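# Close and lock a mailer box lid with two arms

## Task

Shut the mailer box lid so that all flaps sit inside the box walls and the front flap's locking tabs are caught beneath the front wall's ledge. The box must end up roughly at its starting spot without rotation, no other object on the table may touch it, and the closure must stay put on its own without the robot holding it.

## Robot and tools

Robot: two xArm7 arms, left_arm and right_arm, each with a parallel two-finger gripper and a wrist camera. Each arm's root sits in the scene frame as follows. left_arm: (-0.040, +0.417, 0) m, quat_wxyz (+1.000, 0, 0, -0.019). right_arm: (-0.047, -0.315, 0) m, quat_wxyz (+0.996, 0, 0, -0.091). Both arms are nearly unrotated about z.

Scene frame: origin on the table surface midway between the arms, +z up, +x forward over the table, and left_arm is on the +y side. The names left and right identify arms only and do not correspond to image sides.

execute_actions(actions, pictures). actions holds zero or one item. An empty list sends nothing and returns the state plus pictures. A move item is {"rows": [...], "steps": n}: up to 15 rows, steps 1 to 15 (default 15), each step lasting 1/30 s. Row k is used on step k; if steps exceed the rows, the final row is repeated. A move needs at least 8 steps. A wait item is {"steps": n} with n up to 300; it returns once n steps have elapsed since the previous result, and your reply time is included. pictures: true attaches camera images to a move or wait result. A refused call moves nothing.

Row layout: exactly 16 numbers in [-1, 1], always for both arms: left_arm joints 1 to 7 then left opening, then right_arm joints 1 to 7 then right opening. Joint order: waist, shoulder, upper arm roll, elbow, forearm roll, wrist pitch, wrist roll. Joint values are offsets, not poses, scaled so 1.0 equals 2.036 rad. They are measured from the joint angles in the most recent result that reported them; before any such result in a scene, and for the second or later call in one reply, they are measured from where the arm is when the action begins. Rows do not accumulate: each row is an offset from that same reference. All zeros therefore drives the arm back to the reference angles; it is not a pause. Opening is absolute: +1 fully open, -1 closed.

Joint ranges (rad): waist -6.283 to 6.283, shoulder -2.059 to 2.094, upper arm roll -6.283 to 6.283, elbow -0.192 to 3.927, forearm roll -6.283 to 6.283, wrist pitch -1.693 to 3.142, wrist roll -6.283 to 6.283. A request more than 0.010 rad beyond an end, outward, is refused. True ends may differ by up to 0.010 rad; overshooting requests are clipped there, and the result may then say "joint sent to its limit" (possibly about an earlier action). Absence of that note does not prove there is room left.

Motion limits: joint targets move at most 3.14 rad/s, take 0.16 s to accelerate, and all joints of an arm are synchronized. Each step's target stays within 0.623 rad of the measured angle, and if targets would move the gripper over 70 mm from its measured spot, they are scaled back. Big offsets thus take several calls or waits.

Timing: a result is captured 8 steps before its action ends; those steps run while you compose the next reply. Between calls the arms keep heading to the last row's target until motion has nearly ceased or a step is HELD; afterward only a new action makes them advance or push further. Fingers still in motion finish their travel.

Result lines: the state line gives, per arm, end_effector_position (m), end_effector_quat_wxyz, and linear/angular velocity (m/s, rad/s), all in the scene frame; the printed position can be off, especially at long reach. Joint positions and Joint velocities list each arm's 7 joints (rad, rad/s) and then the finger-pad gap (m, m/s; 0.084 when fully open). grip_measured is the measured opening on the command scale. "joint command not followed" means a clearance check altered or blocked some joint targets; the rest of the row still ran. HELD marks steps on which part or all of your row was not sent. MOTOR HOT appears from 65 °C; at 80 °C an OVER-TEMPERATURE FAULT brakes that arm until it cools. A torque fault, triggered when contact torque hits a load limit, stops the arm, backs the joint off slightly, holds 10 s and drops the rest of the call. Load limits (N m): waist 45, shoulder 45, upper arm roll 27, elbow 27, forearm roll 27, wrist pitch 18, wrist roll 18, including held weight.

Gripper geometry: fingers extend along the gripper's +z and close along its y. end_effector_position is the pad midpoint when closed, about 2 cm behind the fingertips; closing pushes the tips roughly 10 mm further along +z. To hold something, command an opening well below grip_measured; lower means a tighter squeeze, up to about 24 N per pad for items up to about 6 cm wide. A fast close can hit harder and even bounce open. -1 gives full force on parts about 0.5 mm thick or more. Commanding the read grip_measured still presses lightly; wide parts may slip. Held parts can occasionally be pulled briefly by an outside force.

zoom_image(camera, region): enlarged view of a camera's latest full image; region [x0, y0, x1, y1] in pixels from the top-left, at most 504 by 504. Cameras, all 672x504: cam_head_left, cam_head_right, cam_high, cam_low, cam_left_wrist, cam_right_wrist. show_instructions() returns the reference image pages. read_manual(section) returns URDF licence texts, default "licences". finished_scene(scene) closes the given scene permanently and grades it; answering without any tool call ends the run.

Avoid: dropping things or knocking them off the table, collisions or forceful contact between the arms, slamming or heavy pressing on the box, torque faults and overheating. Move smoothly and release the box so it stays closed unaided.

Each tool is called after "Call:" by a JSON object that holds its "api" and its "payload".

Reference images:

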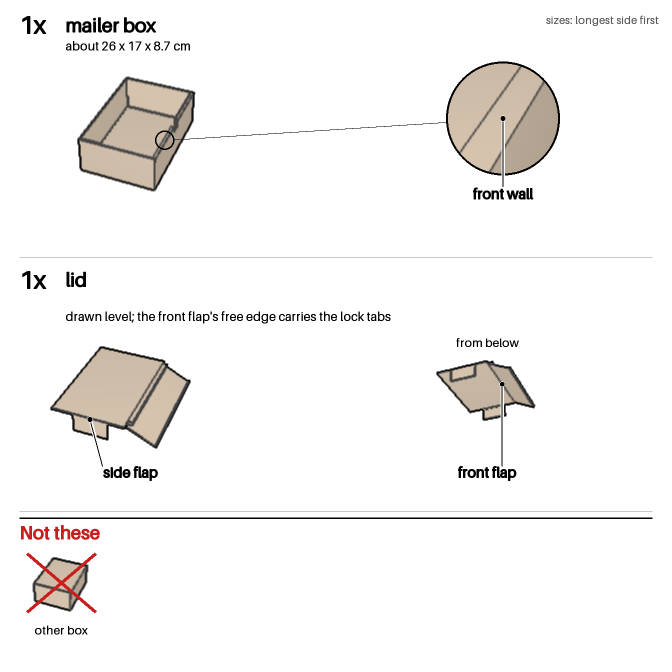

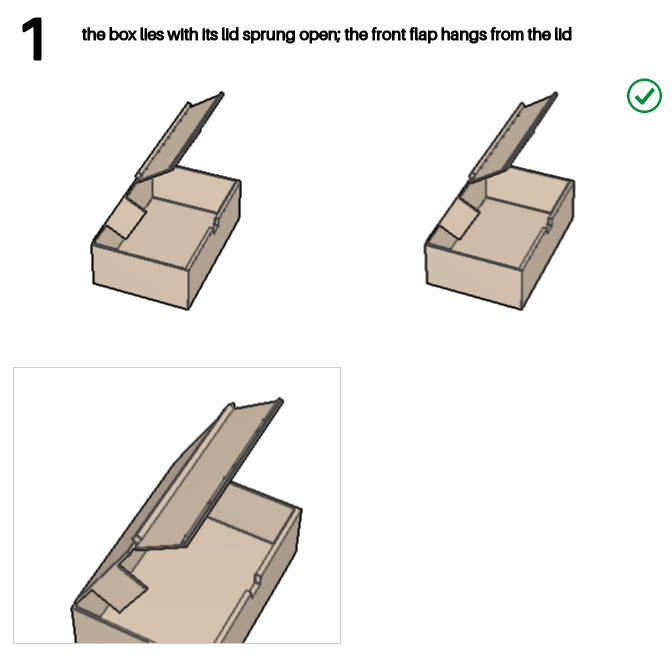

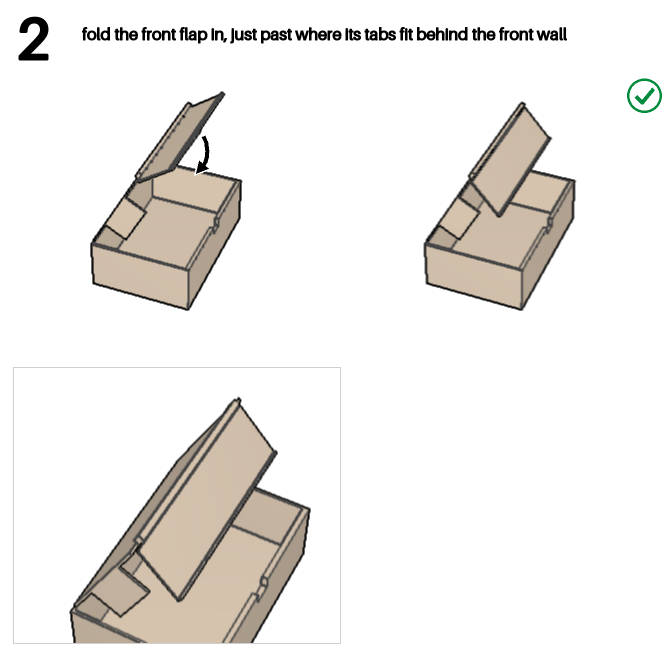

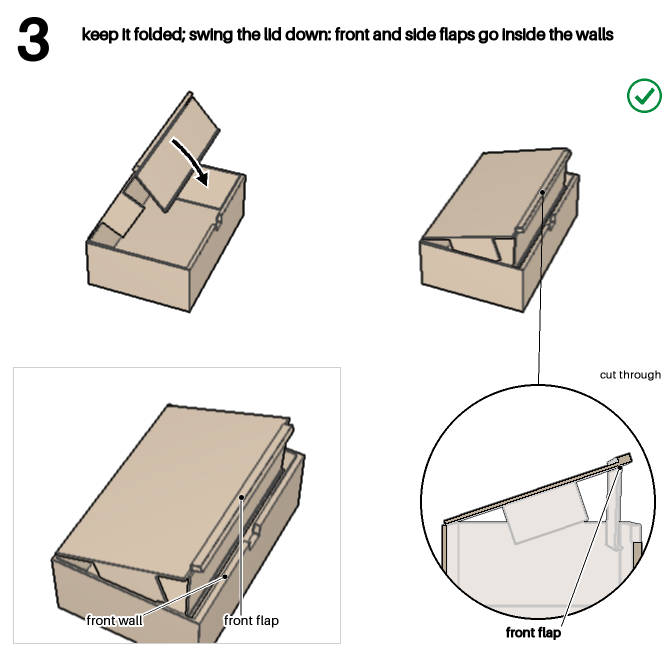

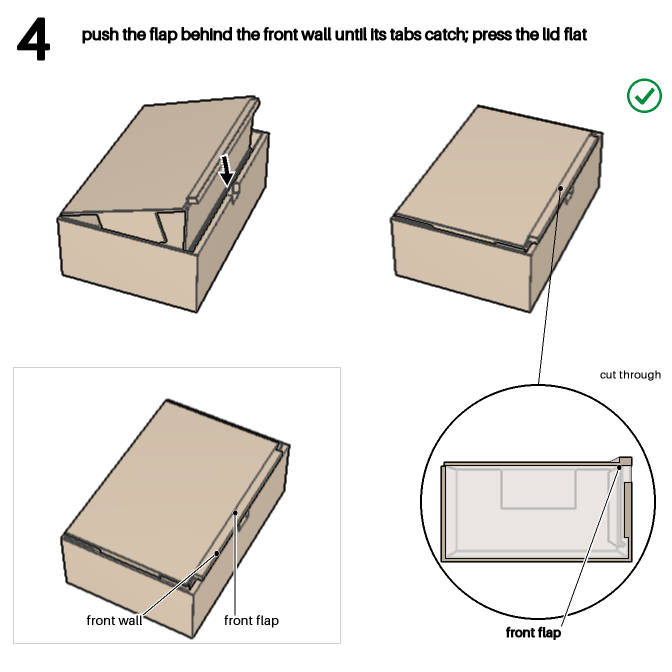

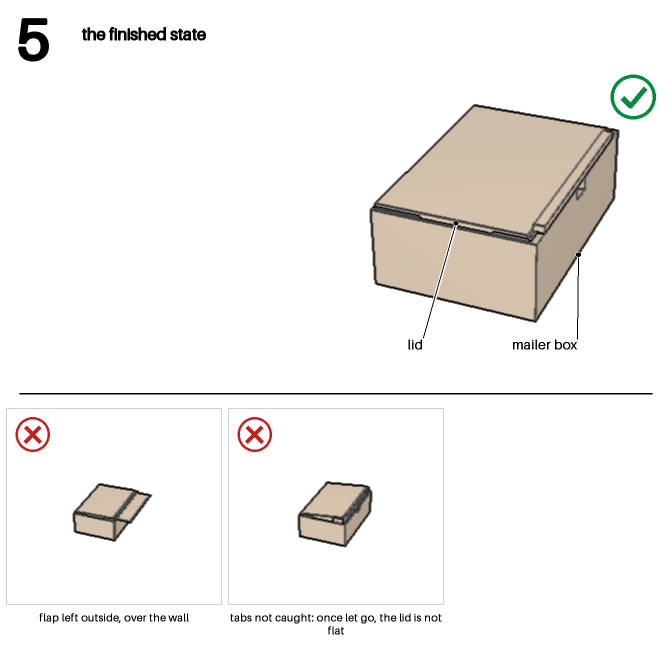

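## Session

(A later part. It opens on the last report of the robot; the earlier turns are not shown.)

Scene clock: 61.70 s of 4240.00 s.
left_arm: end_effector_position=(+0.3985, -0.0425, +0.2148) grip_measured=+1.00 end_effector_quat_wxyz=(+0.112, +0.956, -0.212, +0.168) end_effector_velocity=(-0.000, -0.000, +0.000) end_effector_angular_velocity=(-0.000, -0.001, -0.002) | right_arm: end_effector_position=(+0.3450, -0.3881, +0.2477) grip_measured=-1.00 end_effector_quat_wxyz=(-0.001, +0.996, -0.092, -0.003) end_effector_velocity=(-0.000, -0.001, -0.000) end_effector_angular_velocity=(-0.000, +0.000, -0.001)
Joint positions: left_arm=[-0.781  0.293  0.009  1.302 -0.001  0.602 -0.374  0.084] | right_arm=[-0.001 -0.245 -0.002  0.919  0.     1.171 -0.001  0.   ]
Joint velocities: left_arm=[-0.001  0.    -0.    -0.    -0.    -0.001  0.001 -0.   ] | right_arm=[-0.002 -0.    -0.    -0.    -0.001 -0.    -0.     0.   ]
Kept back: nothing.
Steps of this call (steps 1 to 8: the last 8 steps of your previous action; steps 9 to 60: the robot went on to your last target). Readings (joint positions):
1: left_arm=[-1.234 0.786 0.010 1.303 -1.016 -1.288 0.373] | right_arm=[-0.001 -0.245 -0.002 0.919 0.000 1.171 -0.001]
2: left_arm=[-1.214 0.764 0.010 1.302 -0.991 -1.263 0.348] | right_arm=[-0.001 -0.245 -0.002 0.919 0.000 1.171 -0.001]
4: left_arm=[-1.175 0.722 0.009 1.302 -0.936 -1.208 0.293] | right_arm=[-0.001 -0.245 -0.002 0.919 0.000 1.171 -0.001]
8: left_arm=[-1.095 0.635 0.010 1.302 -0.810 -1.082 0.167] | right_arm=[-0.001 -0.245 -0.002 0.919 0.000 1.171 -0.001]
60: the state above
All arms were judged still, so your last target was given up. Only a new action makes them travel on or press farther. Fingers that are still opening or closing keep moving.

Call:
{"api": "execute_actions", "payload": {"actions": [{"rows":[[0,0,0,0,0,0.2,0,1,0,0,0,0,0,0,0,-1]],"steps":15}]}}

Call:
{"api": "execute_actions", "payload": {"actions": [{"rows":[[0,0.1,0,0,0,-0.1,0,1,0,0,0,0,0,0,0,-1]],"steps":15}]}}

Call:
{"api": "execute_actions", "payload": {"actions": [{"steps":15}]}}

Call:
{"api": "execute_actions", "payload": {"actions": [{"rows":[[0.005,0.024,0,0.04,0,0.016,0.005,1,0,0,0,0,0,0,0,-1],[0.005,0.024,0,0.04,0,0.016,0.005,1,0,0,0,0,0,0,0,-1],[0.005,0.024,0,0.04,0,0.016,0.005,1,0,0,0,0,0,0,0,-1],[0.005,0.024,0,0.04,0,0.016,0.005,1,0,0,0,0,0,0,0,-1],[0.01,0.048,0,0.08,0,0.032,0.01,1,0,0,0,0,0,0,0,-1],[0.01,0.048,0,0.08,0,0.032,0.01,1,0,0,0,0,0,0,0,-1],[0.01,0.048,0,0.08,0,0.032,0.01,1,0,0,0,0,0,0,0,-1],[0.01,0.048,0,0.08,0,0.032,0.01,1,0,0,0,0,0,0,0,-1],[0.015,0.073,0,0.12,0,0.048,0.015,1,0,0,0,0,0,0,0,-1]],"steps":15}]}}

Call:
{"api": "execute_actions", "payload": {"actions": [{"steps":15}], "pictures": true}}

Scene clock: 62.60 s of 4240.00 s.
left_arm: end_effector_position=(+0.3620, -0.0041, +0.1801) grip_measured=+1.00 end_effector_quat_wxyz=(+0.045, +0.973, -0.215, +0.069) end_effector_velocity=(-0.282, +0.296, -0.228) end_effector_angular_velocity=(+1.252, +1.196, +0.005) | right_arm: end_effector_position=(+0.3450, -0.3881, +0.2477) grip_measured=-1.00 end_effector_quat_wxyz=(-0.001, +0.996, -0.092, -0.003) end_effector_velocity=(+0.000, -0.000, +0.000) end_effector_angular_velocity=(+0.000, -0.001, -0.001)
Joint positions: left_arm=[-0.781  0.292  0.009  1.302 -0.001  0.844 -0.374  0.084] | right_arm=[-0.001 -0.245 -0.002  0.919  0.     1.171 -0.001  0.   ]
Joint velocities: left_arm=[ 0.001  0.026 -0.001 -0.042 -0.001  1.663 -0.    -0.   ] | right_arm=[-0.001 -0.     0.     0.     0.    -0.001  0.     0.   ]
Steps of this call (steps 1 to 20: nothing new was sent; steps 21 to 27: the first 7 steps of this action). Readings (joint positions):
21: left_arm=[-0.781 0.293 0.009 1.302 -0.001 0.603 -0.374] | right_arm=[-0.001 -0.245 -0.002 0.919 0.000 1.171 -0.001]
22: left_arm=[-0.781 0.292 0.009 1.302 -0.000 0.611 -0.373] | right_arm=[-0.001 -0.245 -0.002 0.919 0.000 1.171 -0.001]
24: left_arm=[-0.781 0.292 0.009 1.304 -0.000 0.671 -0.373] | right_arm=[-0.001 -0.245 -0.002 0.919 0.000 1.171 -0.001]
27: the state above

Scene clock: 63.10 s of 4240.00 s.
left_arm: end_effector_position=(+0.3452, +0.0138, +0.0970) grip_measured=+1.00 end_effector_quat_wxyz=(-0.002, +0.976, -0.216, +0.001) end_effector_velocity=(-0.004, +0.011, -0.446) end_effector_angular_velocity=(+0.180, +0.160, +0.002) | right_arm: end_effector_position=(+0.3450, -0.3881, +0.2477) grip_measured=-1.00 end_effector_quat_wxyz=(-0.001, +0.996, -0.092, -0.003) end_effector_velocity=(+0.000, +0.001, -0.000) end_effector_angular_velocity=(+0.000, +0.000, +0.001)
Joint positions: left_arm=[-0.781  0.433  0.009  1.3   -0.001  0.868 -0.373  0.084] | right_arm=[-0.001 -0.245 -0.002  0.919  0.     1.171 -0.001  0.   ]
Joint velocities: left_arm=[ 0.002  0.82   0.003 -0.105  0.    -0.684  0.001 -0.   ] | right_arm=[ 0.001  0.     0.    -0.001  0.    -0.001  0.     0.   ]
Steps of this call (steps 1 to 8: the last 8 steps of your previous action; steps 9 to 15: the first 7 steps of this action, its rows measured from where the robot was after step 8). Readings (joint positions):
8: left_arm=[-0.781 0.292 0.009 1.302 -0.001 1.005 -0.374] | right_arm=[-0.001 -0.245 -0.002 0.919 0.000 1.171 -0.001]
9: left_arm=[-0.781 0.292 0.009 1.303 -0.001 1.006 -0.374] | right_arm=[-0.001 -0.245 -0.002 0.919 0.000 1.171 -0.001]
10: left_arm=[-0.781 0.297 0.009 1.304 -0.000 1.000 -0.374] | right_arm=[-0.001 -0.245 -0.002 0.919 0.000 1.171 -0.001]
12: left_arm=[-0.781 0.338 0.009 1.309 -0.000 0.950 -0.374] | right_arm=[-0.001 -0.245 -0.002 0.919 0.000 1.171 -0.001]
15: the state above

Scene clock: 63.60 s of 4240.00 s.
left_arm: end_effector_position=(+0.3496, +0.0093, +0.0682) grip_measured=+1.00 end_effector_quat_wxyz=(+0.000, +0.976, -0.216, +0.004) end_effector_velocity=(-0.001, +0.001, -0.004) end_effector_angular_velocity=(+0.004, +0.005, +0.000) | right_arm: end_effector_position=(+0.3450, -0.3881, +0.2477) grip_measured=-1.00 end_effector_quat_wxyz=(-0.001, +0.996, -0.092, -0.003) end_effector_velocity=(-0.000, -0.000, +0.000) end_effector_angular_velocity=(+0.000, -0.000, -0.001)
Joint positions: left_arm=[-0.781  0.495  0.009  1.303 -0.001  0.802 -0.374  0.084] | right_arm=[-0.001 -0.245 -0.002  0.919  0.     1.171 -0.001  0.   ]
Joint velocities: left_arm=[-0.     0.006 -0.    -0.001 -0.001 -0.001  0.    -0.   ] | right_arm=[-0.001 -0.     0.     0.     0.     0.001 -0.001  0.   ]
Kept back: nothing.
Steps of this call (steps 1 to 8: the last 8 steps of your previous action; steps 9 to 15: the robot went on to your last target). Readings (joint positions):
1: left_arm=[-0.781 0.457 0.009 1.298 -0.001 0.848 -0.373] | right_arm=[-0.001 -0.245 -0.002 0.919 0.000 1.171 -0.001]
2: left_arm=[-0.781 0.475 0.009 1.296 -0.001 0.832 -0.374] | right_arm=[-0.001 -0.245 -0.002 0.919 0.000 1.171 -0.001]
4: left_arm=[-0.781 0.491 0.009 1.297 -0.001 0.815 -0.374] | right_arm=[-0.001 -0.245 -0.002 0.919 0.000 1.171 -0.001]
8: left_arm=[-0.781 0.492 0.009 1.304 -0.000 0.803 -0.374] | right_arm=[-0.001 -0.245 -0.002 0.919 0.000 1.171 -0.001]
15: the state above

Scene clock: 63.83 s of 4240.00 s.
left_arm: end_effector_position=(+0.3675, -0.0003, +0.0689) grip_measured=+1.00 end_effector_quat_wxyz=(-0.000, +0.976, -0.217, +0.004) end_effector_velocity=(+0.128, -0.063, +0.001) end_effector_angular_velocity=(+0.001, -0.003, +0.005) | right_arm: end_effector_position=(+0.3450, -0.3881, +0.2477) grip_measured=-1.00 end_effector_quat_wxyz=(-0.001, +0.996, -0.092, -0.003) end_effector_velocity=(-0.000, -0.001, +0.000) end_effector_angular_velocity=(-0.000, -0.000, -0.001)
Joint positions: left_arm=[-0.77   0.551  0.009  1.396 -0.001  0.84  -0.362  0.084] | right_arm=[-0.001 -0.245 -0.002  0.919  0.     1.171 -0.001  0.   ]
Joint velocities: left_arm=[ 0.084  0.404  0.     0.666 -0.001  0.261  0.077  0.   ] | right_arm=[-0.002 -0.001 -0.     0.    -0.     0.    -0.001  0.   ]
Steps of this call (steps 1 to 7: the first 7 steps of this action). Readings (joint positions):
1: left_arm=[-0.781 0.495 0.009 1.303 -0.001 0.802 -0.373] | right_arm=[-0.001 -0.245 -0.002 0.919 0.000 1.171 -0.001]
2: left_arm=[-0.780 0.499 0.009 1.309 -0.001 0.805 -0.373] | right_arm=[-0.001 -0.245 -0.002 0.919 0.000 1.171 -0.001]
4: left_arm=[-0.777 0.519 0.008 1.342 -0.001 0.818 -0.368] | right_arm=[-0.001 -0.245 -0.002 0.919 0.000 1.171 -0.001]
7: the state above

Scene clock: 64.33 s of 4240.00 s.
left_arm: end_effector_position=(+0.3953, -0.0124, +0.0676) grip_measured=+1.00 end_effector_quat_wxyz=(-0.001, +0.976, -0.217, +0.003) end_effector_velocity=(+0.002, -0.001, +0.001) end_effector_angular_velocity=(-0.002, -0.002, +0.000) | right_arm: end_effector_position=(+0.3450, -0.3881, +0.2477) grip_measured=-1.00 end_effector_quat_wxyz=(-0.001, +0.996, -0.092, -0.003) end_effector_velocity=(+0.000, +0.001, +0.001) end_effector_angular_velocity=(+0.000, -0.002, +0.001)
Joint positions: left_arm=[-0.751  0.643  0.009  1.546 -0.001  0.899 -0.343  0.084] | right_arm=[-0.001 -0.245 -0.002  0.919  0.     1.171 -0.001  0.   ]
Joint velocities: left_arm=[ 0.001  0.004  0.     0.008 -0.     0.002  0.001 -0.   ] | right_arm=[ 0.002 -0.002 -0.     0.     0.001  0.001  0.     0.   ]
Kept back: nothing.
Steps of this call (steps 1 to 8: the last 8 steps of your previous action; steps 9 to 15: the robot went on to your last target). Readings (joint positions):
1: left_arm=[-0.767 0.564 0.009 1.418 -0.001 0.848 -0.359] | right_arm=[-0.001 -0.245 -0.002 0.919 0.000 1.171 -0.001]
2: left_arm=[-0.764 0.575 0.010 1.435 -0.001 0.854 -0.357] | right_arm=[-0.001 -0.245 -0.002 0.919 0.000 1.171 -0.001]
4: left_arm=[-0.759 0.600 0.009 1.476 -0.001 0.871 -0.352] | right_arm=[-0.001 -0.245 -0.002 0.919 0.000 1.171 -0.001]
8: left_arm=[-0.752 0.636 0.010 1.534 -0.000 0.894 -0.345] | right_arm=[-0.001 -0.245 -0.002 0.919 0.000 1.171 -0.001]
15: the state above

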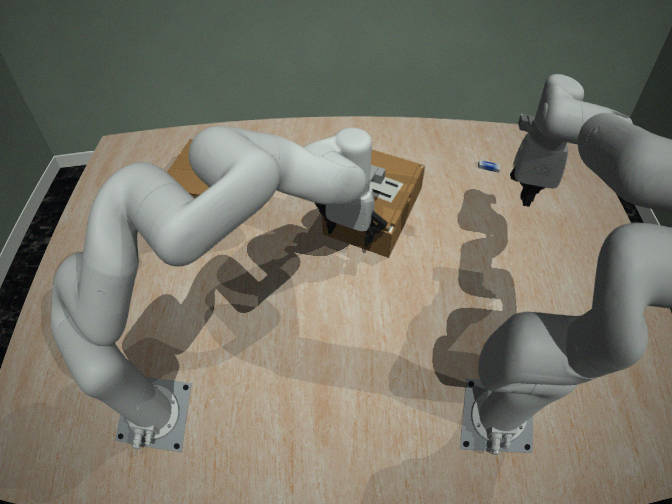

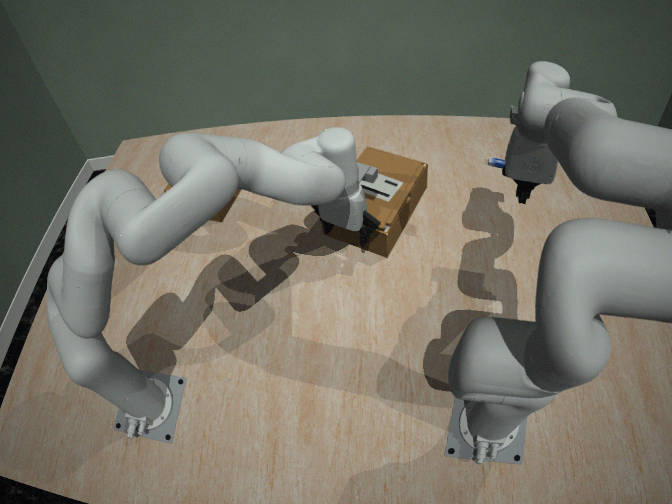

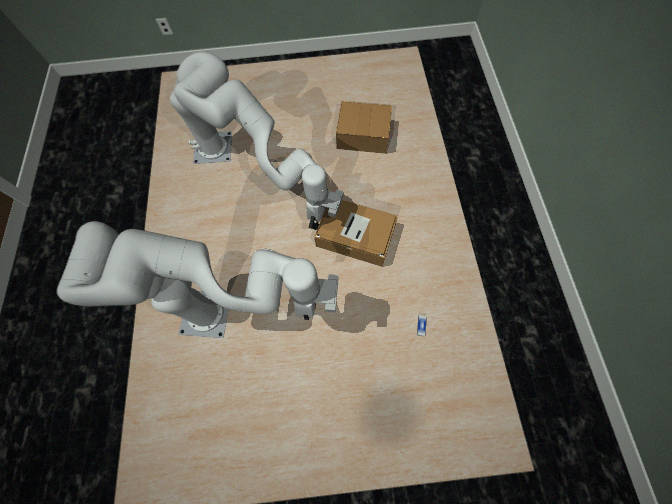

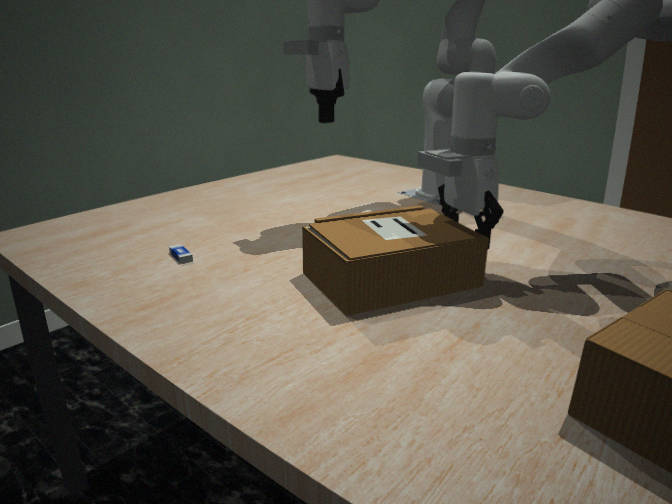

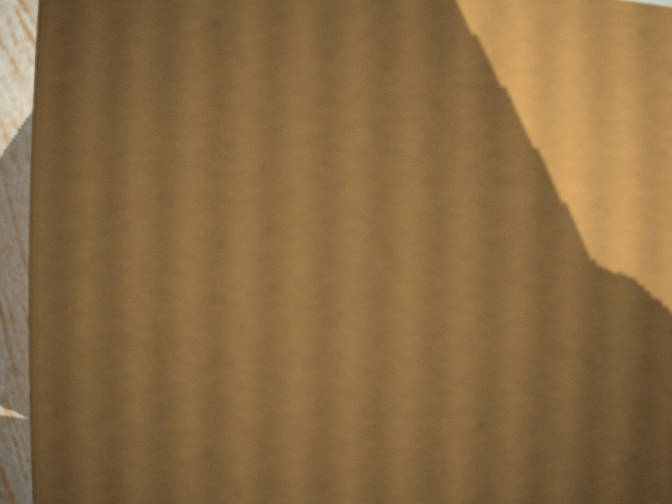

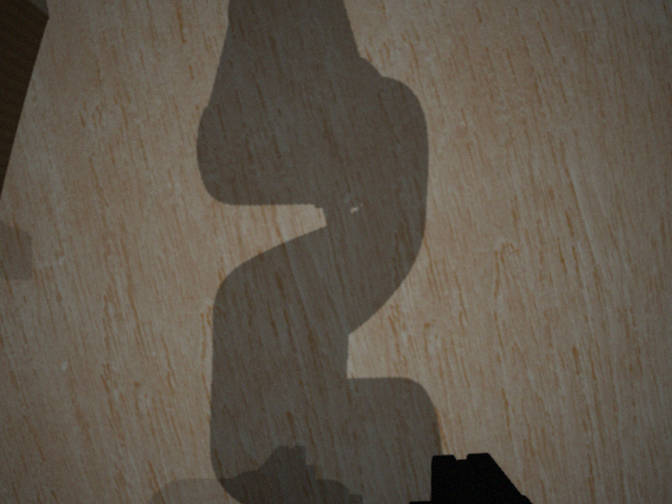

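Good. Second push.

Call:
{"api": "execute_actions", "payload": {"actions": [{"rows":[[0,-0.08,0,0,0,0.09,0,1,0,0,0,0,0,0,0,-1]],"steps":15}]}}

Call:
{"api": "execute_actions", "payload": {"actions": [{"rows":[[0.113,0.05,0,-0.007,0,-0.407,0.88,1,0,0,0,0,0,0,0,-1]],"steps":15}]}}

Call:
{"api": "execute_actions", "payload": {"actions": [{"steps":35}]}}

Call:
{"api": "execute_actions", "payload": {"actions": [{"rows":[[0,0.097,0,0,0,0,0,1,0,0,0,0,0,0,0,-1]],"steps":15}]}}

Call:
{"api": "execute_actions", "payload": {"actions": [{"steps":15}]}}

Call:
{"api": "execute_actions", "payload": {"actions": [{"rows":[[-0.014,0.003,0,0.006,0,0,-0.014,1,0,0,0,0,0,0,0,-1],[-0.014,0.003,0,0.006,0,0,-0.014,1,0,0,0,0,0,0,0,-1],[-0.014,0.003,0,0.006,0,0,-0.014,1,0,0,0,0,0,0,0,-1],[-0.014,0.003,0,0.006,0,0,-0.014,1,0,0,0,0,0,0,0,-1],[-0.028,0.006,0,0.012,0,0,-0.028,1,0,0,0,0,0,0,0,-1],[-0.028,0.006,0,0.012,0,0,-0.028,1,0,0,0,0,0,0,0,-1],[-0.028,0.006,0,0.012,0,0,-0.028,1,0,0,0,0,0,0,0,-1],[-0.028,0.006,0,0.012,0,0,-0.028,1,0,0,0,0,0,0,0,-1],[-0.042,0.006,0,0.012,0,0,-0.042,1,0,0,0,0,0,0,0,-1]],"steps":15}]}}

Call:
{"api": "execute_actions", "payload": {"actions": [{"steps":15}], "pictures": true}}

Scene clock: 65.20 s of 4240.00 s.
left_arm: end_effector_position=(+0.3870, -0.0040, +0.1357) grip_measured=+1.00 end_effector_quat_wxyz=(-0.002, +0.976, -0.216, +0.000) end_effector_velocity=(-0.005, -0.002, +0.423) end_effector_angular_velocity=(-0.191, -0.183, -0.006) | right_arm: end_effector_position=(+0.3450, -0.3881, +0.2477) grip_measured=-1.00 end_effector_quat_wxyz=(-0.001, +0.996, -0.092, -0.003) end_effector_velocity=(+0.000, -0.000, +0.000) end_effector_angular_velocity=(-0.001, -0.001, -0.000)
Joint positions: left_arm=[-0.751  0.516  0.009  1.55  -0.     1.036 -0.343  0.084] | right_arm=[-0.001 -0.245 -0.002  0.919  0.     1.171 -0.001  0.   ]
Joint velocities: left_arm=[-0.002 -0.685 -0.005  0.131  0.001  0.551  0.     0.   ] | right_arm=[-0.001  0.     0.     0.    -0.    -0.001  0.     0.   ]
Steps of this call (steps 1 to 15: the robot went on to your last target; steps 16 to 19: nothing new was sent; steps 20 to 26: the first 7 steps of this action). Readings (joint positions):
20: left_arm=[-0.751 0.643 0.009 1.547 -0.000 0.900 -0.343] | right_arm=[-0.001 -0.245 -0.002 0.919 0.000 1.171 -0.001]
21: left_arm=[-0.751 0.639 0.009 1.546 -0.000 0.907 -0.343] | right_arm=[-0.001 -0.245 -0.002 0.919 0.000 1.171 -0.001]
23: left_arm=[-0.750 0.601 0.009 1.540 -0.001 0.958 -0.343] | right_arm=[-0.001 -0.245 -0.002 0.919 0.000 1.171 -0.001]
26: the state above

Scene clock: 65.70 s of 4240.00 s.
left_arm: end_effector_position=(+0.4430, +0.0038, +0.1469) grip_measured=+1.00 end_effector_quat_wxyz=(+0.029, +0.956, -0.282, +0.069) end_effector_velocity=(+0.483, +0.111, -0.013) end_effector_angular_velocity=(-0.538, -1.050, -0.825) | right_arm: end_effector_position=(+0.3450, -0.3881, +0.2477) grip_measured=-1.00 end_effector_quat_wxyz=(-0.001, +0.996, -0.092, -0.003) end_effector_velocity=(-0.000, +0.000, -0.001) end_effector_angular_velocity=(+0.000, +0.001, +0.000)
Joint positions: left_arm=[-0.679  0.515  0.008  1.539 -0.001  0.874 -0.135  0.084] | right_arm=[-0.001 -0.245 -0.002  0.919  0.     1.171 -0.001  0.   ]
Joint velocities: left_arm=[ 0.523  0.238  0.107 -0.057  0.004 -1.447  1.45  -0.   ] | right_arm=[ 0.     0.001 -0.    -0.     0.    -0.    -0.     0.   ]
Steps of this call (steps 1 to 8: the last 8 steps of your previous action; steps 9 to 15: the first 7 steps of this action, its rows measured from where the robot was after step 8). Readings (joint positions):
8: left_arm=[-0.751 0.484 0.009 1.543 -0.001 1.082 -0.343] | right_arm=[-0.001 -0.245 -0.002 0.919 0.000 1.171 -0.001]
9: left_arm=[-0.751 0.484 0.009 1.543 -0.001 1.081 -0.343] | right_arm=[-0.001 -0.245 -0.002 0.919 0.000 1.171 -0.001]
10: left_arm=[-0.749 0.484 0.008 1.544 -0.001 1.075 -0.335] | right_arm=[-0.001 -0.245 -0.002 0.919 0.000 1.171 -0.001]
12: left_arm=[-0.731 0.491 0.004 1.544 -0.001 1.018 -0.279] | right_arm=[-0.001 -0.245 -0.002 0.919 0.000 1.171 -0.001]
15: the state above

Scene clock: 66.87 s of 4240.00 s.
left_arm: end_effector_position=(+0.5971, +0.0269, +0.1981) grip_measured=+1.00 end_effector_quat_wxyz=(+0.149, -0.509, +0.792, -0.304) end_effector_velocity=(-0.000, +0.000, -0.000) end_effector_angular_velocity=(+0.001, +0.000, -0.000) | right_arm: end_effector_position=(+0.3450, -0.3881, +0.2477) grip_measured=-1.00 end_effector_quat_wxyz=(-0.001, +0.996, -0.092, -0.003) end_effector_velocity=(+0.001, -0.000, -0.000) end_effector_angular_velocity=(-0.001, -0.002, +0.001)
Joint positions: left_arm=[-0.521  0.586  0.009  1.529 -0.001  0.253  1.448  0.084] | right_arm=[-0.001 -0.245 -0.002  0.919  0.     1.171 -0.001  0.   ]
Joint velocities: left_arm=[-0.     0.     0.001 -0.001 -0.001  0.     0.001 -0.   ] | right_arm=[-0.     0.001  0.    -0.    -0.    -0.003 -0.     0.   ]
Kept back: nothing.
Steps of this call (steps 1 to 8: the last 8 steps of your previous action; steps 9 to 35: the robot went on to your last target). Readings (joint positions):
1: left_arm=[-0.662 0.523 0.011 1.538 -0.001 0.825 -0.086] | right_arm=[-0.001 -0.245 -0.002 0.919 0.000 1.171 -0.001]
2: left_arm=[-0.648 0.529 0.013 1.536 -0.000 0.775 -0.035] | right_arm=[-0.001 -0.245 -0.002 0.919 0.000 1.171 -0.001]
4: left_arm=[-0.622 0.541 0.011 1.535 -0.001 0.672 0.075] | right_arm=[-0.001 -0.245 -0.002 0.919 0.000 1.171 -0.001]
8: left_arm=[-0.576 0.561 0.009 1.533 -0.001 0.476 0.360] | right_arm=[-0.001 -0.245 -0.002 0.919 0.000 1.171 -0.001]
35: the state above

Scene clock: 67.10 s of 4240.00 s.
left_arm: end_effector_position=(+0.5867, +0.0333, +0.1183) grip_measured=+1.00 end_effector_quat_wxyz=(+0.127, -0.518, +0.806, -0.257) end_effector_velocity=(-0.099, +0.063, -0.493) end_effector_angular_velocity=(+0.372, +0.597, +0.002) | right_arm: end_effector_position=(+0.3450, -0.3881, +0.2477) grip_measured=-1.00 end_effector_quat_wxyz=(-0.001, +0.996, -0.092, -0.003) end_effector_velocity=(-0.000, -0.000, -0.000) end_effector_angular_velocity=(+0.000, +0.002, -0.001)
Joint positions: left_arm=[-0.521  0.692  0.009  1.526 -0.001  0.254  1.448  0.084] | right_arm=[-0.001 -0.245 -0.002  0.919  0.     1.171 -0.001  0.   ]
Joint velocities: left_arm=[ 0.001  0.623  0.001 -0.063  0.     0.017 -0.     0.   ] | right_arm=[-0.001  0.001 -0.     0.    -0.     0.001 -0.     0.   ]
Steps of this call (steps 1 to 7: the first 7 steps of this action). Readings (joint positions):
1: left_arm=[-0.521 0.586 0.009 1.529 -0.001 0.253 1.448] | right_arm=[-0.001 -0.245 -0.002 0.919 0.000 1.171 -0.001]
2: left_arm=[-0.521 0.590 0.009 1.530 -0.001 0.253 1.448] | right_arm=[-0.001 -0.245 -0.002 0.919 0.000 1.171 -0.001]
4: left_arm=[-0.521 0.623 0.009 1.536 -0.001 0.251 1.448] | right_arm=[-0.001 -0.245 -0.002 0.919 0.000 1.171 -0.001]
7: the state above

Scene clock: 67.60 s of 4240.00 s.
left_arm: end_effector_position=(+0.5740, +0.0413, +0.0546) grip_measured=+1.00 end_effector_quat_wxyz=(+0.109, -0.524, +0.816, -0.220) end_effector_velocity=(-0.007, +0.006, -0.019) end_effector_angular_velocity=(+0.019, +0.029, +0.002) | right_arm: end_effector_position=(+0.3450, -0.3881, +0.2477) grip_measured=-1.00 end_effector_quat_wxyz=(-0.001, +0.996, -0.092, -0.003) end_effector_velocity=(-0.000, +0.000, +0.000) end_effector_angular_velocity=(-0.000, +0.001, +0.000)
Joint positions: left_arm=[-0.521  0.781  0.009  1.529 -0.001  0.253  1.448  0.084] | right_arm=[-0.001 -0.245 -0.002  0.919  0.     1.171 -0.001  0.   ]
Joint velocities: left_arm=[ 0.001  0.017  0.001 -0.013 -0.     0.004  0.    -0.   ] | right_arm=[-0.    -0.001  0.    -0.    -0.     0.001  0.     0.   ]
Kept back: nothing.
Steps of this call (steps 1 to 8: the last 8 steps of your previous action; steps 9 to 15: the robot went on to your last target). Readings (joint positions):
1: left_arm=[-0.521 0.712 0.009 1.525 -0.001 0.254 1.448] | right_arm=[-0.001 -0.245 -0.002 0.919 0.000 1.171 -0.001]
2: left_arm=[-0.521 0.731 0.009 1.526 -0.001 0.254 1.448] | right_arm=[-0.001 -0.245 -0.002 0.919 0.000 1.171 -0.001]
4: left_arm=[-0.521 0.762 0.009 1.526 -0.001 0.254 1.448] | right_arm=[-0.001 -0.245 -0.002 0.919 0.000 1.171 -0.001]
8: left_arm=[-0.521 0.781 0.009 1.527 -0.001 0.254 1.448] | right_arm=[-0.001 -0.245 -0.002 0.919 0.000 1.171 -0.001]
15: the state above

Scene clock: 67.83 s of 4240.00 s.
left_arm: end_effector_position=(+0.5637, +0.0170, +0.0568) grip_measured=+1.00 end_effector_quat_wxyz=(+0.103, -0.523, +0.815, -0.227) end_effector_velocity=(-0.073, -0.163, +0.015) end_effector_angular_velocity=(-0.125, +0.012, -0.049) | right_arm: end_effector_position=(+0.3450, -0.3881, +0.2477) grip_measured=-1.00 end_effector_quat_wxyz=(-0.001, +0.996, -0.092, -0.003) end_effector_velocity=(-0.000, +0.000, -0.000) end_effector_angular_velocity=(-0.000, +0.000, +0.001)
Joint positions: left_arm=[-0.557  0.789  0.009  1.545 -0.001  0.253  1.412  0.084] | right_arm=[-0.001 -0.245 -0.002  0.919  0.     1.171 -0.001  0.   ]
Joint velocities: left_arm=[-0.238  0.048 -0.006  0.103 -0.001 -0.003 -0.221 -0.   ] | right_arm=[ 0.001 -0.     0.    -0.001 -0.    -0.    -0.     0.   ]
Steps of this call (steps 1 to 7: the first 7 steps of this action). Readings (joint positions):
1: left_arm=[-0.521 0.782 0.009 1.529 -0.001 0.253 1.447] | right_arm=[-0.001 -0.245 -0.002 0.919 0.000 1.171 -0.001]
2: left_arm=[-0.524 0.783 0.011 1.531 -0.001 0.253 1.443] | right_arm=[-0.001 -0.245 -0.002 0.919 0.000 1.171 -0.001]
4: left_arm=[-0.535 0.785 0.011 1.536 -0.001 0.253 1.432] | right_arm=[-0.001 -0.245 -0.002 0.919 0.000 1.171 -0.001]
7: the state above

Scene clock: 68.33 s of 4240.00 s.
left_arm: end_effector_position=(+0.5458, -0.0128, +0.0575) grip_measured=+1.00 end_effector_quat_wxyz=(+0.092, -0.523, +0.814, -0.233) end_effector_velocity=(-0.003, -0.004, -0.000) end_effector_angular_velocity=(-0.003, +0.003, -0.004) | right_arm: end_effector_position=(+0.3450, -0.3881, +0.2477) grip_measured=-1.00 end_effector_quat_wxyz=(-0.001, +0.996, -0.092, -0.003) end_effector_velocity=(-0.000, -0.000, +0.000) end_effector_angular_velocity=(+0.000, +0.001, -0.000)
Joint positions: left_arm=[-0.605  0.793  0.01   1.554 -0.001  0.253  1.363  0.084] | right_arm=[-0.001 -0.245 -0.002  0.919  0.     1.171 -0.001  0.   ]
Joint velocities: left_arm=[-0.004  0.001 -0.004 -0.     0.001 -0.001 -0.003  0.   ] | right_arm=[-0.001 -0.001  0.    -0.     0.     0.001 -0.     0.   ]
Kept back: nothing.
Steps of this call (steps 1 to 8: the last 8 steps of your previous action; steps 9 to 15: the robot went on to your last target). Readings (joint positions):
1: left_arm=[-0.564 0.790 0.008 1.548 -0.000 0.253 1.406] | right_arm=[-0.001 -0.245 -0.002 0.919 0.000 1.171 -0.001]
2: left_arm=[-0.570 0.791 0.007 1.550 -0.000 0.253 1.400] | right_arm=[-0.001 -0.245 -0.002 0.919 0.000 1.171 -0.001]
4: left_arm=[-0.584 0.793 0.009 1.552 -0.001 0.253 1.384] | right_arm=[-0.001 -0.245 -0.002 0.919 0.000 1.171 -0.001]
8: left_arm=[-0.604 0.793 0.007 1.554 -0.000 0.253 1.367] | right_arm=[-0.001 -0.245 -0.002 0.919 0.000 1.171 -0.001]
15: the state above

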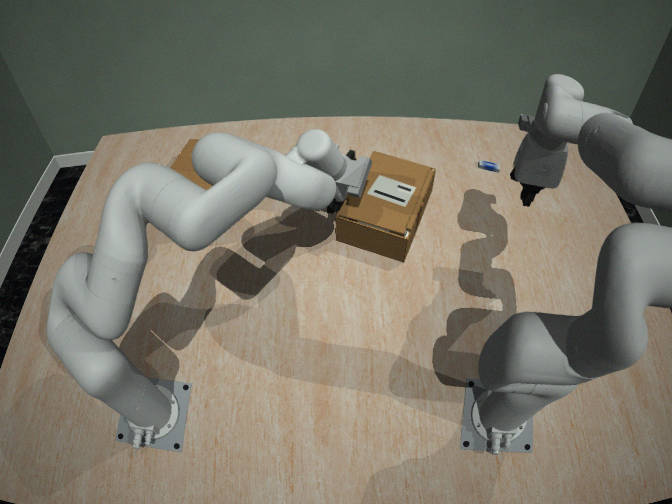

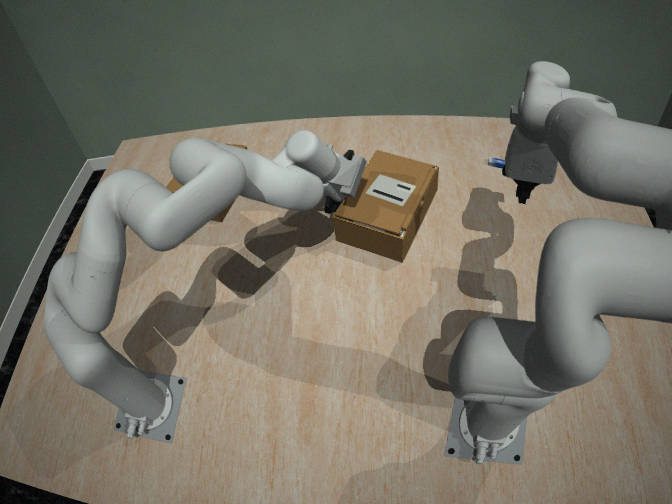

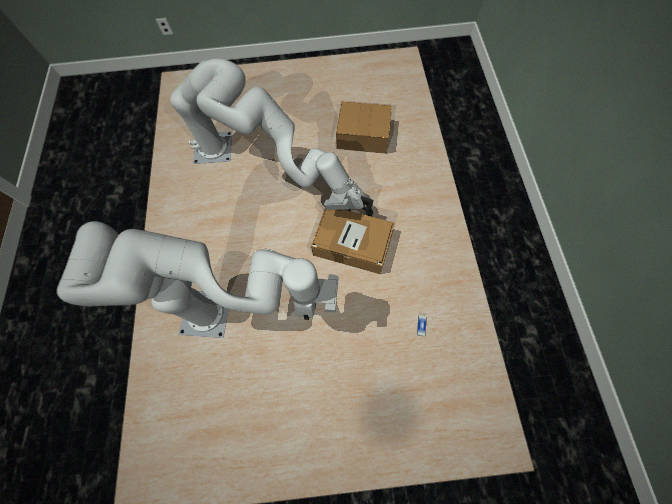

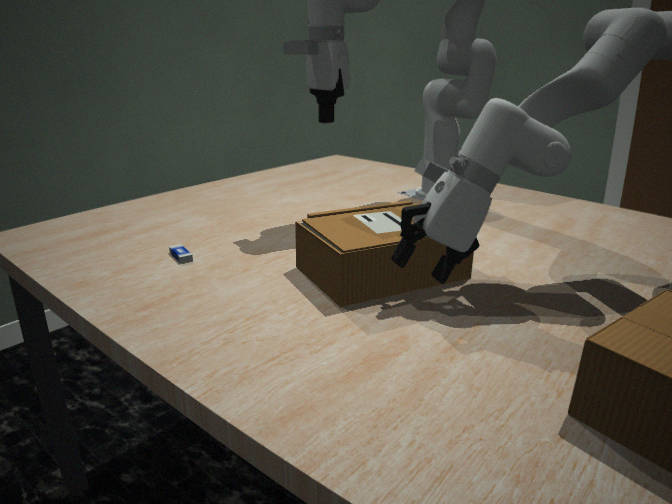

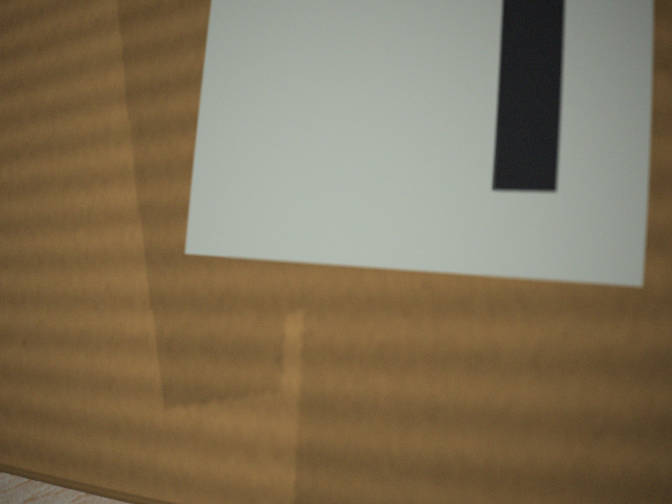

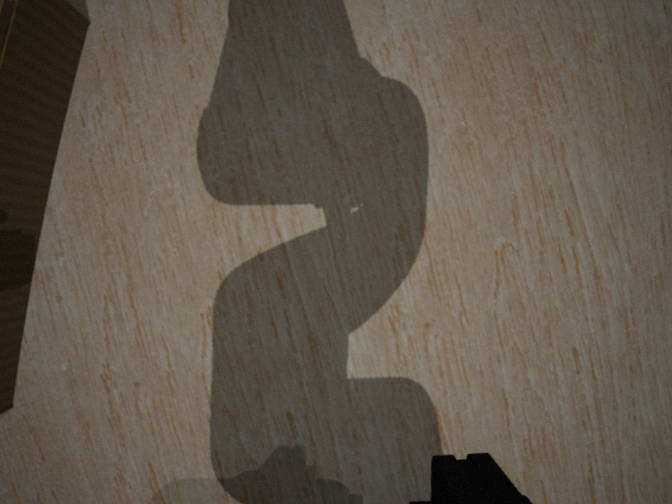

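3.5° off; nudge with the far finger via roll, then back off.

Call:
{"api": "execute_actions", "payload": {"actions": [{"rows":[[0,-0.008,0,0,0,0,0.2,1,0,0,0,0,0,0,0,-1]],"steps":15}]}}

Call:
{"api": "execute_actions", "payload": {"actions": [{"rows":[[0.03,0,0,0,0,0,0,1,0,0,0,0,0,0,0,-1]],"steps":15}], "pictures": true}}

Scene clock: 68.80 s of 4240.00 s.
left_arm: end_effector_position=(+0.5473, -0.0136, +0.0641) grip_measured=+1.00 end_effector_quat_wxyz=(+0.123, -0.418, +0.872, -0.224) end_effector_velocity=(+0.020, -0.012, +0.071) end_effector_angular_velocity=(+0.652, -0.597, -1.544) | right_arm: end_effector_position=(+0.3450, -0.3881, +0.2477) grip_measured=-1.00 end_effector_quat_wxyz=(-0.001, +0.996, -0.092, -0.003) end_effector_velocity=(-0.000, -0.000, -0.001) end_effector_angular_velocity=(+0.000, +0.002, -0.000)
Joint positions: left_arm=[-0.605  0.784  0.01   1.553 -0.001  0.253  1.612  0.084] | right_arm=[-0.001 -0.245 -0.002  0.919  0.     1.171 -0.001  0.   ]
Joint velocities: left_arm=[ 0.004 -0.088 -0.     0.013  0.002 -0.004  1.779 -0.   ] | right_arm=[-0.001  0.002  0.     0.     0.     0.    -0.     0.   ]
Steps of this call (steps 1 to 7: the robot went on to your last target; steps 8 to 14: the first 7 steps of this action). Readings (joint positions):
8: left_arm=[-0.606 0.794 0.009 1.554 -0.001 0.253 1.363] | right_arm=[-0.001 -0.245 -0.002 0.919 0.000 1.171 -0.001]
9: left_arm=[-0.606 0.793 0.009 1.554 -0.001 0.253 1.370] | right_arm=[-0.001 -0.245 -0.002 0.919 0.000 1.171 -0.001]
11: left_arm=[-0.606 0.792 0.009 1.553 -0.001 0.253 1.428] | right_arm=[-0.001 -0.245 -0.002 0.919 0.000 1.171 -0.001]
14: the state above

Scene clock: 69.30 s of 4240.00 s.
left_arm: end_effector_position=(+0.5742, +0.0228, +0.0693) grip_measured=+1.00 end_effector_quat_wxyz=(+0.150, -0.376, +0.890, -0.211) end_effector_velocity=(+0.090, +0.140, +0.001) end_effector_angular_velocity=(+0.040, -0.027, +0.219) | right_arm: end_effector_position=(+0.3450, -0.3881, +0.2477) grip_measured=-1.00 end_effector_quat_wxyz=(-0.001, +0.996, -0.092, -0.003) end_effector_velocity=(+0.000, +0.000, -0.000) end_effector_angular_velocity=(-0.000, +0.000, +0.001)
Joint positions: left_arm=[-0.548  0.777  0.016  1.554 -0.001  0.253  1.767  0.084] | right_arm=[-0.001 -0.245 -0.002  0.919  0.     1.171 -0.001  0.   ]
Joint velocities: left_arm=[ 0.162 -0.001  0.073 -0.001 -0.002 -0.    -0.004  0.   ] | right_arm=[ 0.  0.  0.  0. -0.  0. -0.  0.]
Steps of this call (steps 1 to 8: the last 8 steps of your previous action; steps 9 to 15: the first 7 steps of this action, its rows measured from where the robot was after step 8). Readings (joint positions):
8: left_arm=[-0.605 0.777 0.010 1.554 -0.001 0.253 1.767] | right_arm=[-0.001 -0.245 -0.002 0.919 0.000 1.171 -0.001]
9: left_arm=[-0.605 0.777 0.010 1.554 -0.001 0.253 1.768] | right_arm=[-0.001 -0.245 -0.002 0.919 0.000 1.171 -0.001]
10: left_arm=[-0.600 0.777 0.008 1.554 -0.000 0.253 1.768] | right_arm=[-0.001 -0.245 -0.002 0.919 0.000 1.171 -0.001]
12: left_arm=[-0.578 0.777 0.004 1.554 -0.000 0.253 1.767] | right_arm=[-0.001 -0.245 -0.002 0.919 0.000 1.171 -0.001]
15: the state above

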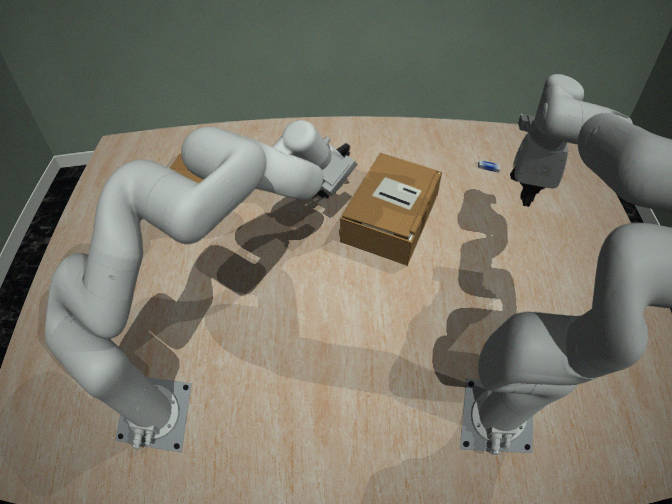

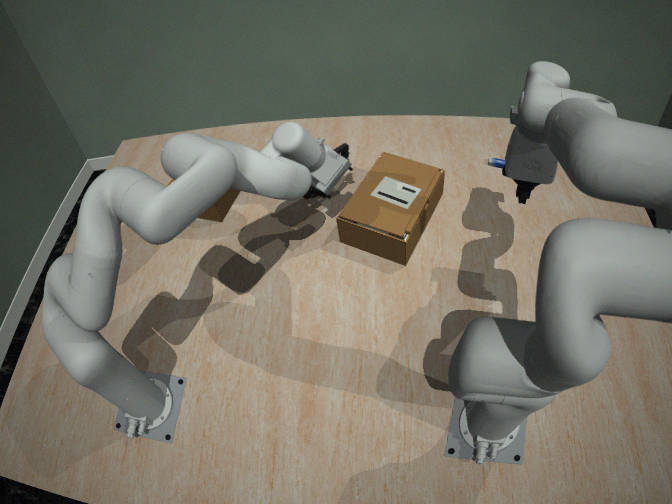

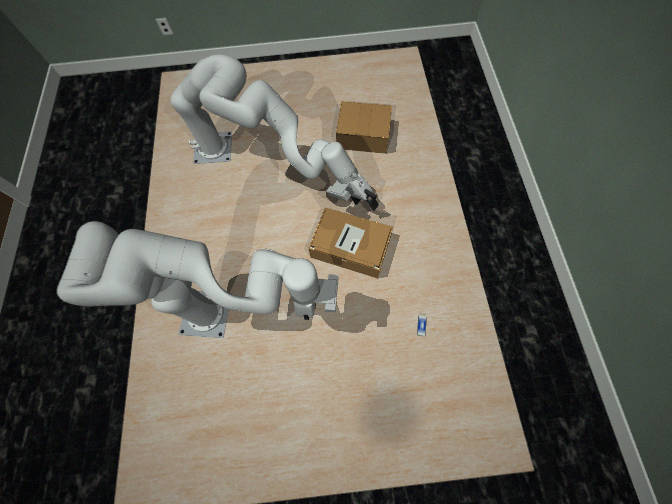

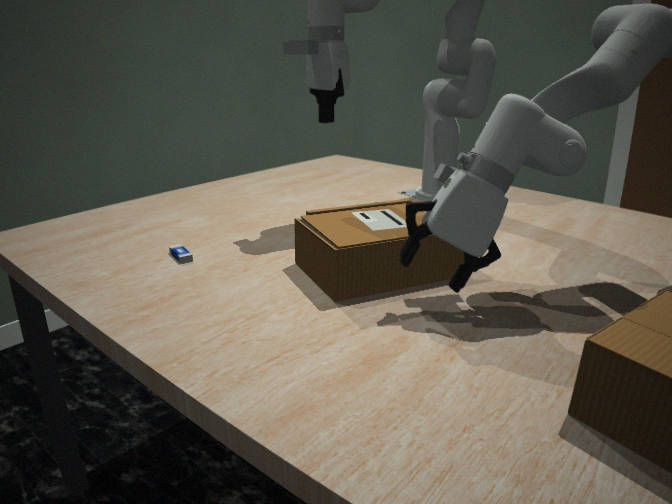

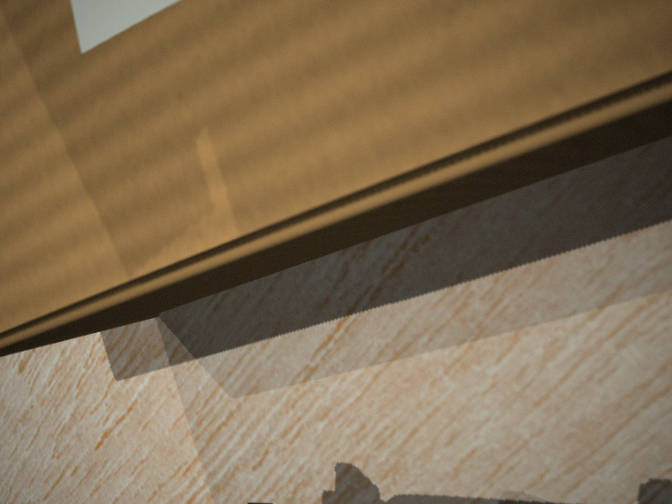

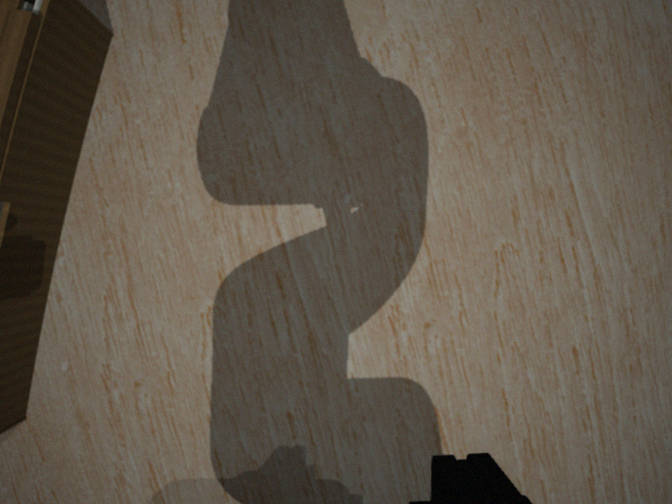

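Call:
{"api": "finished_scene", "payload": {"scene": 1}}

The scene is finished: the task was done.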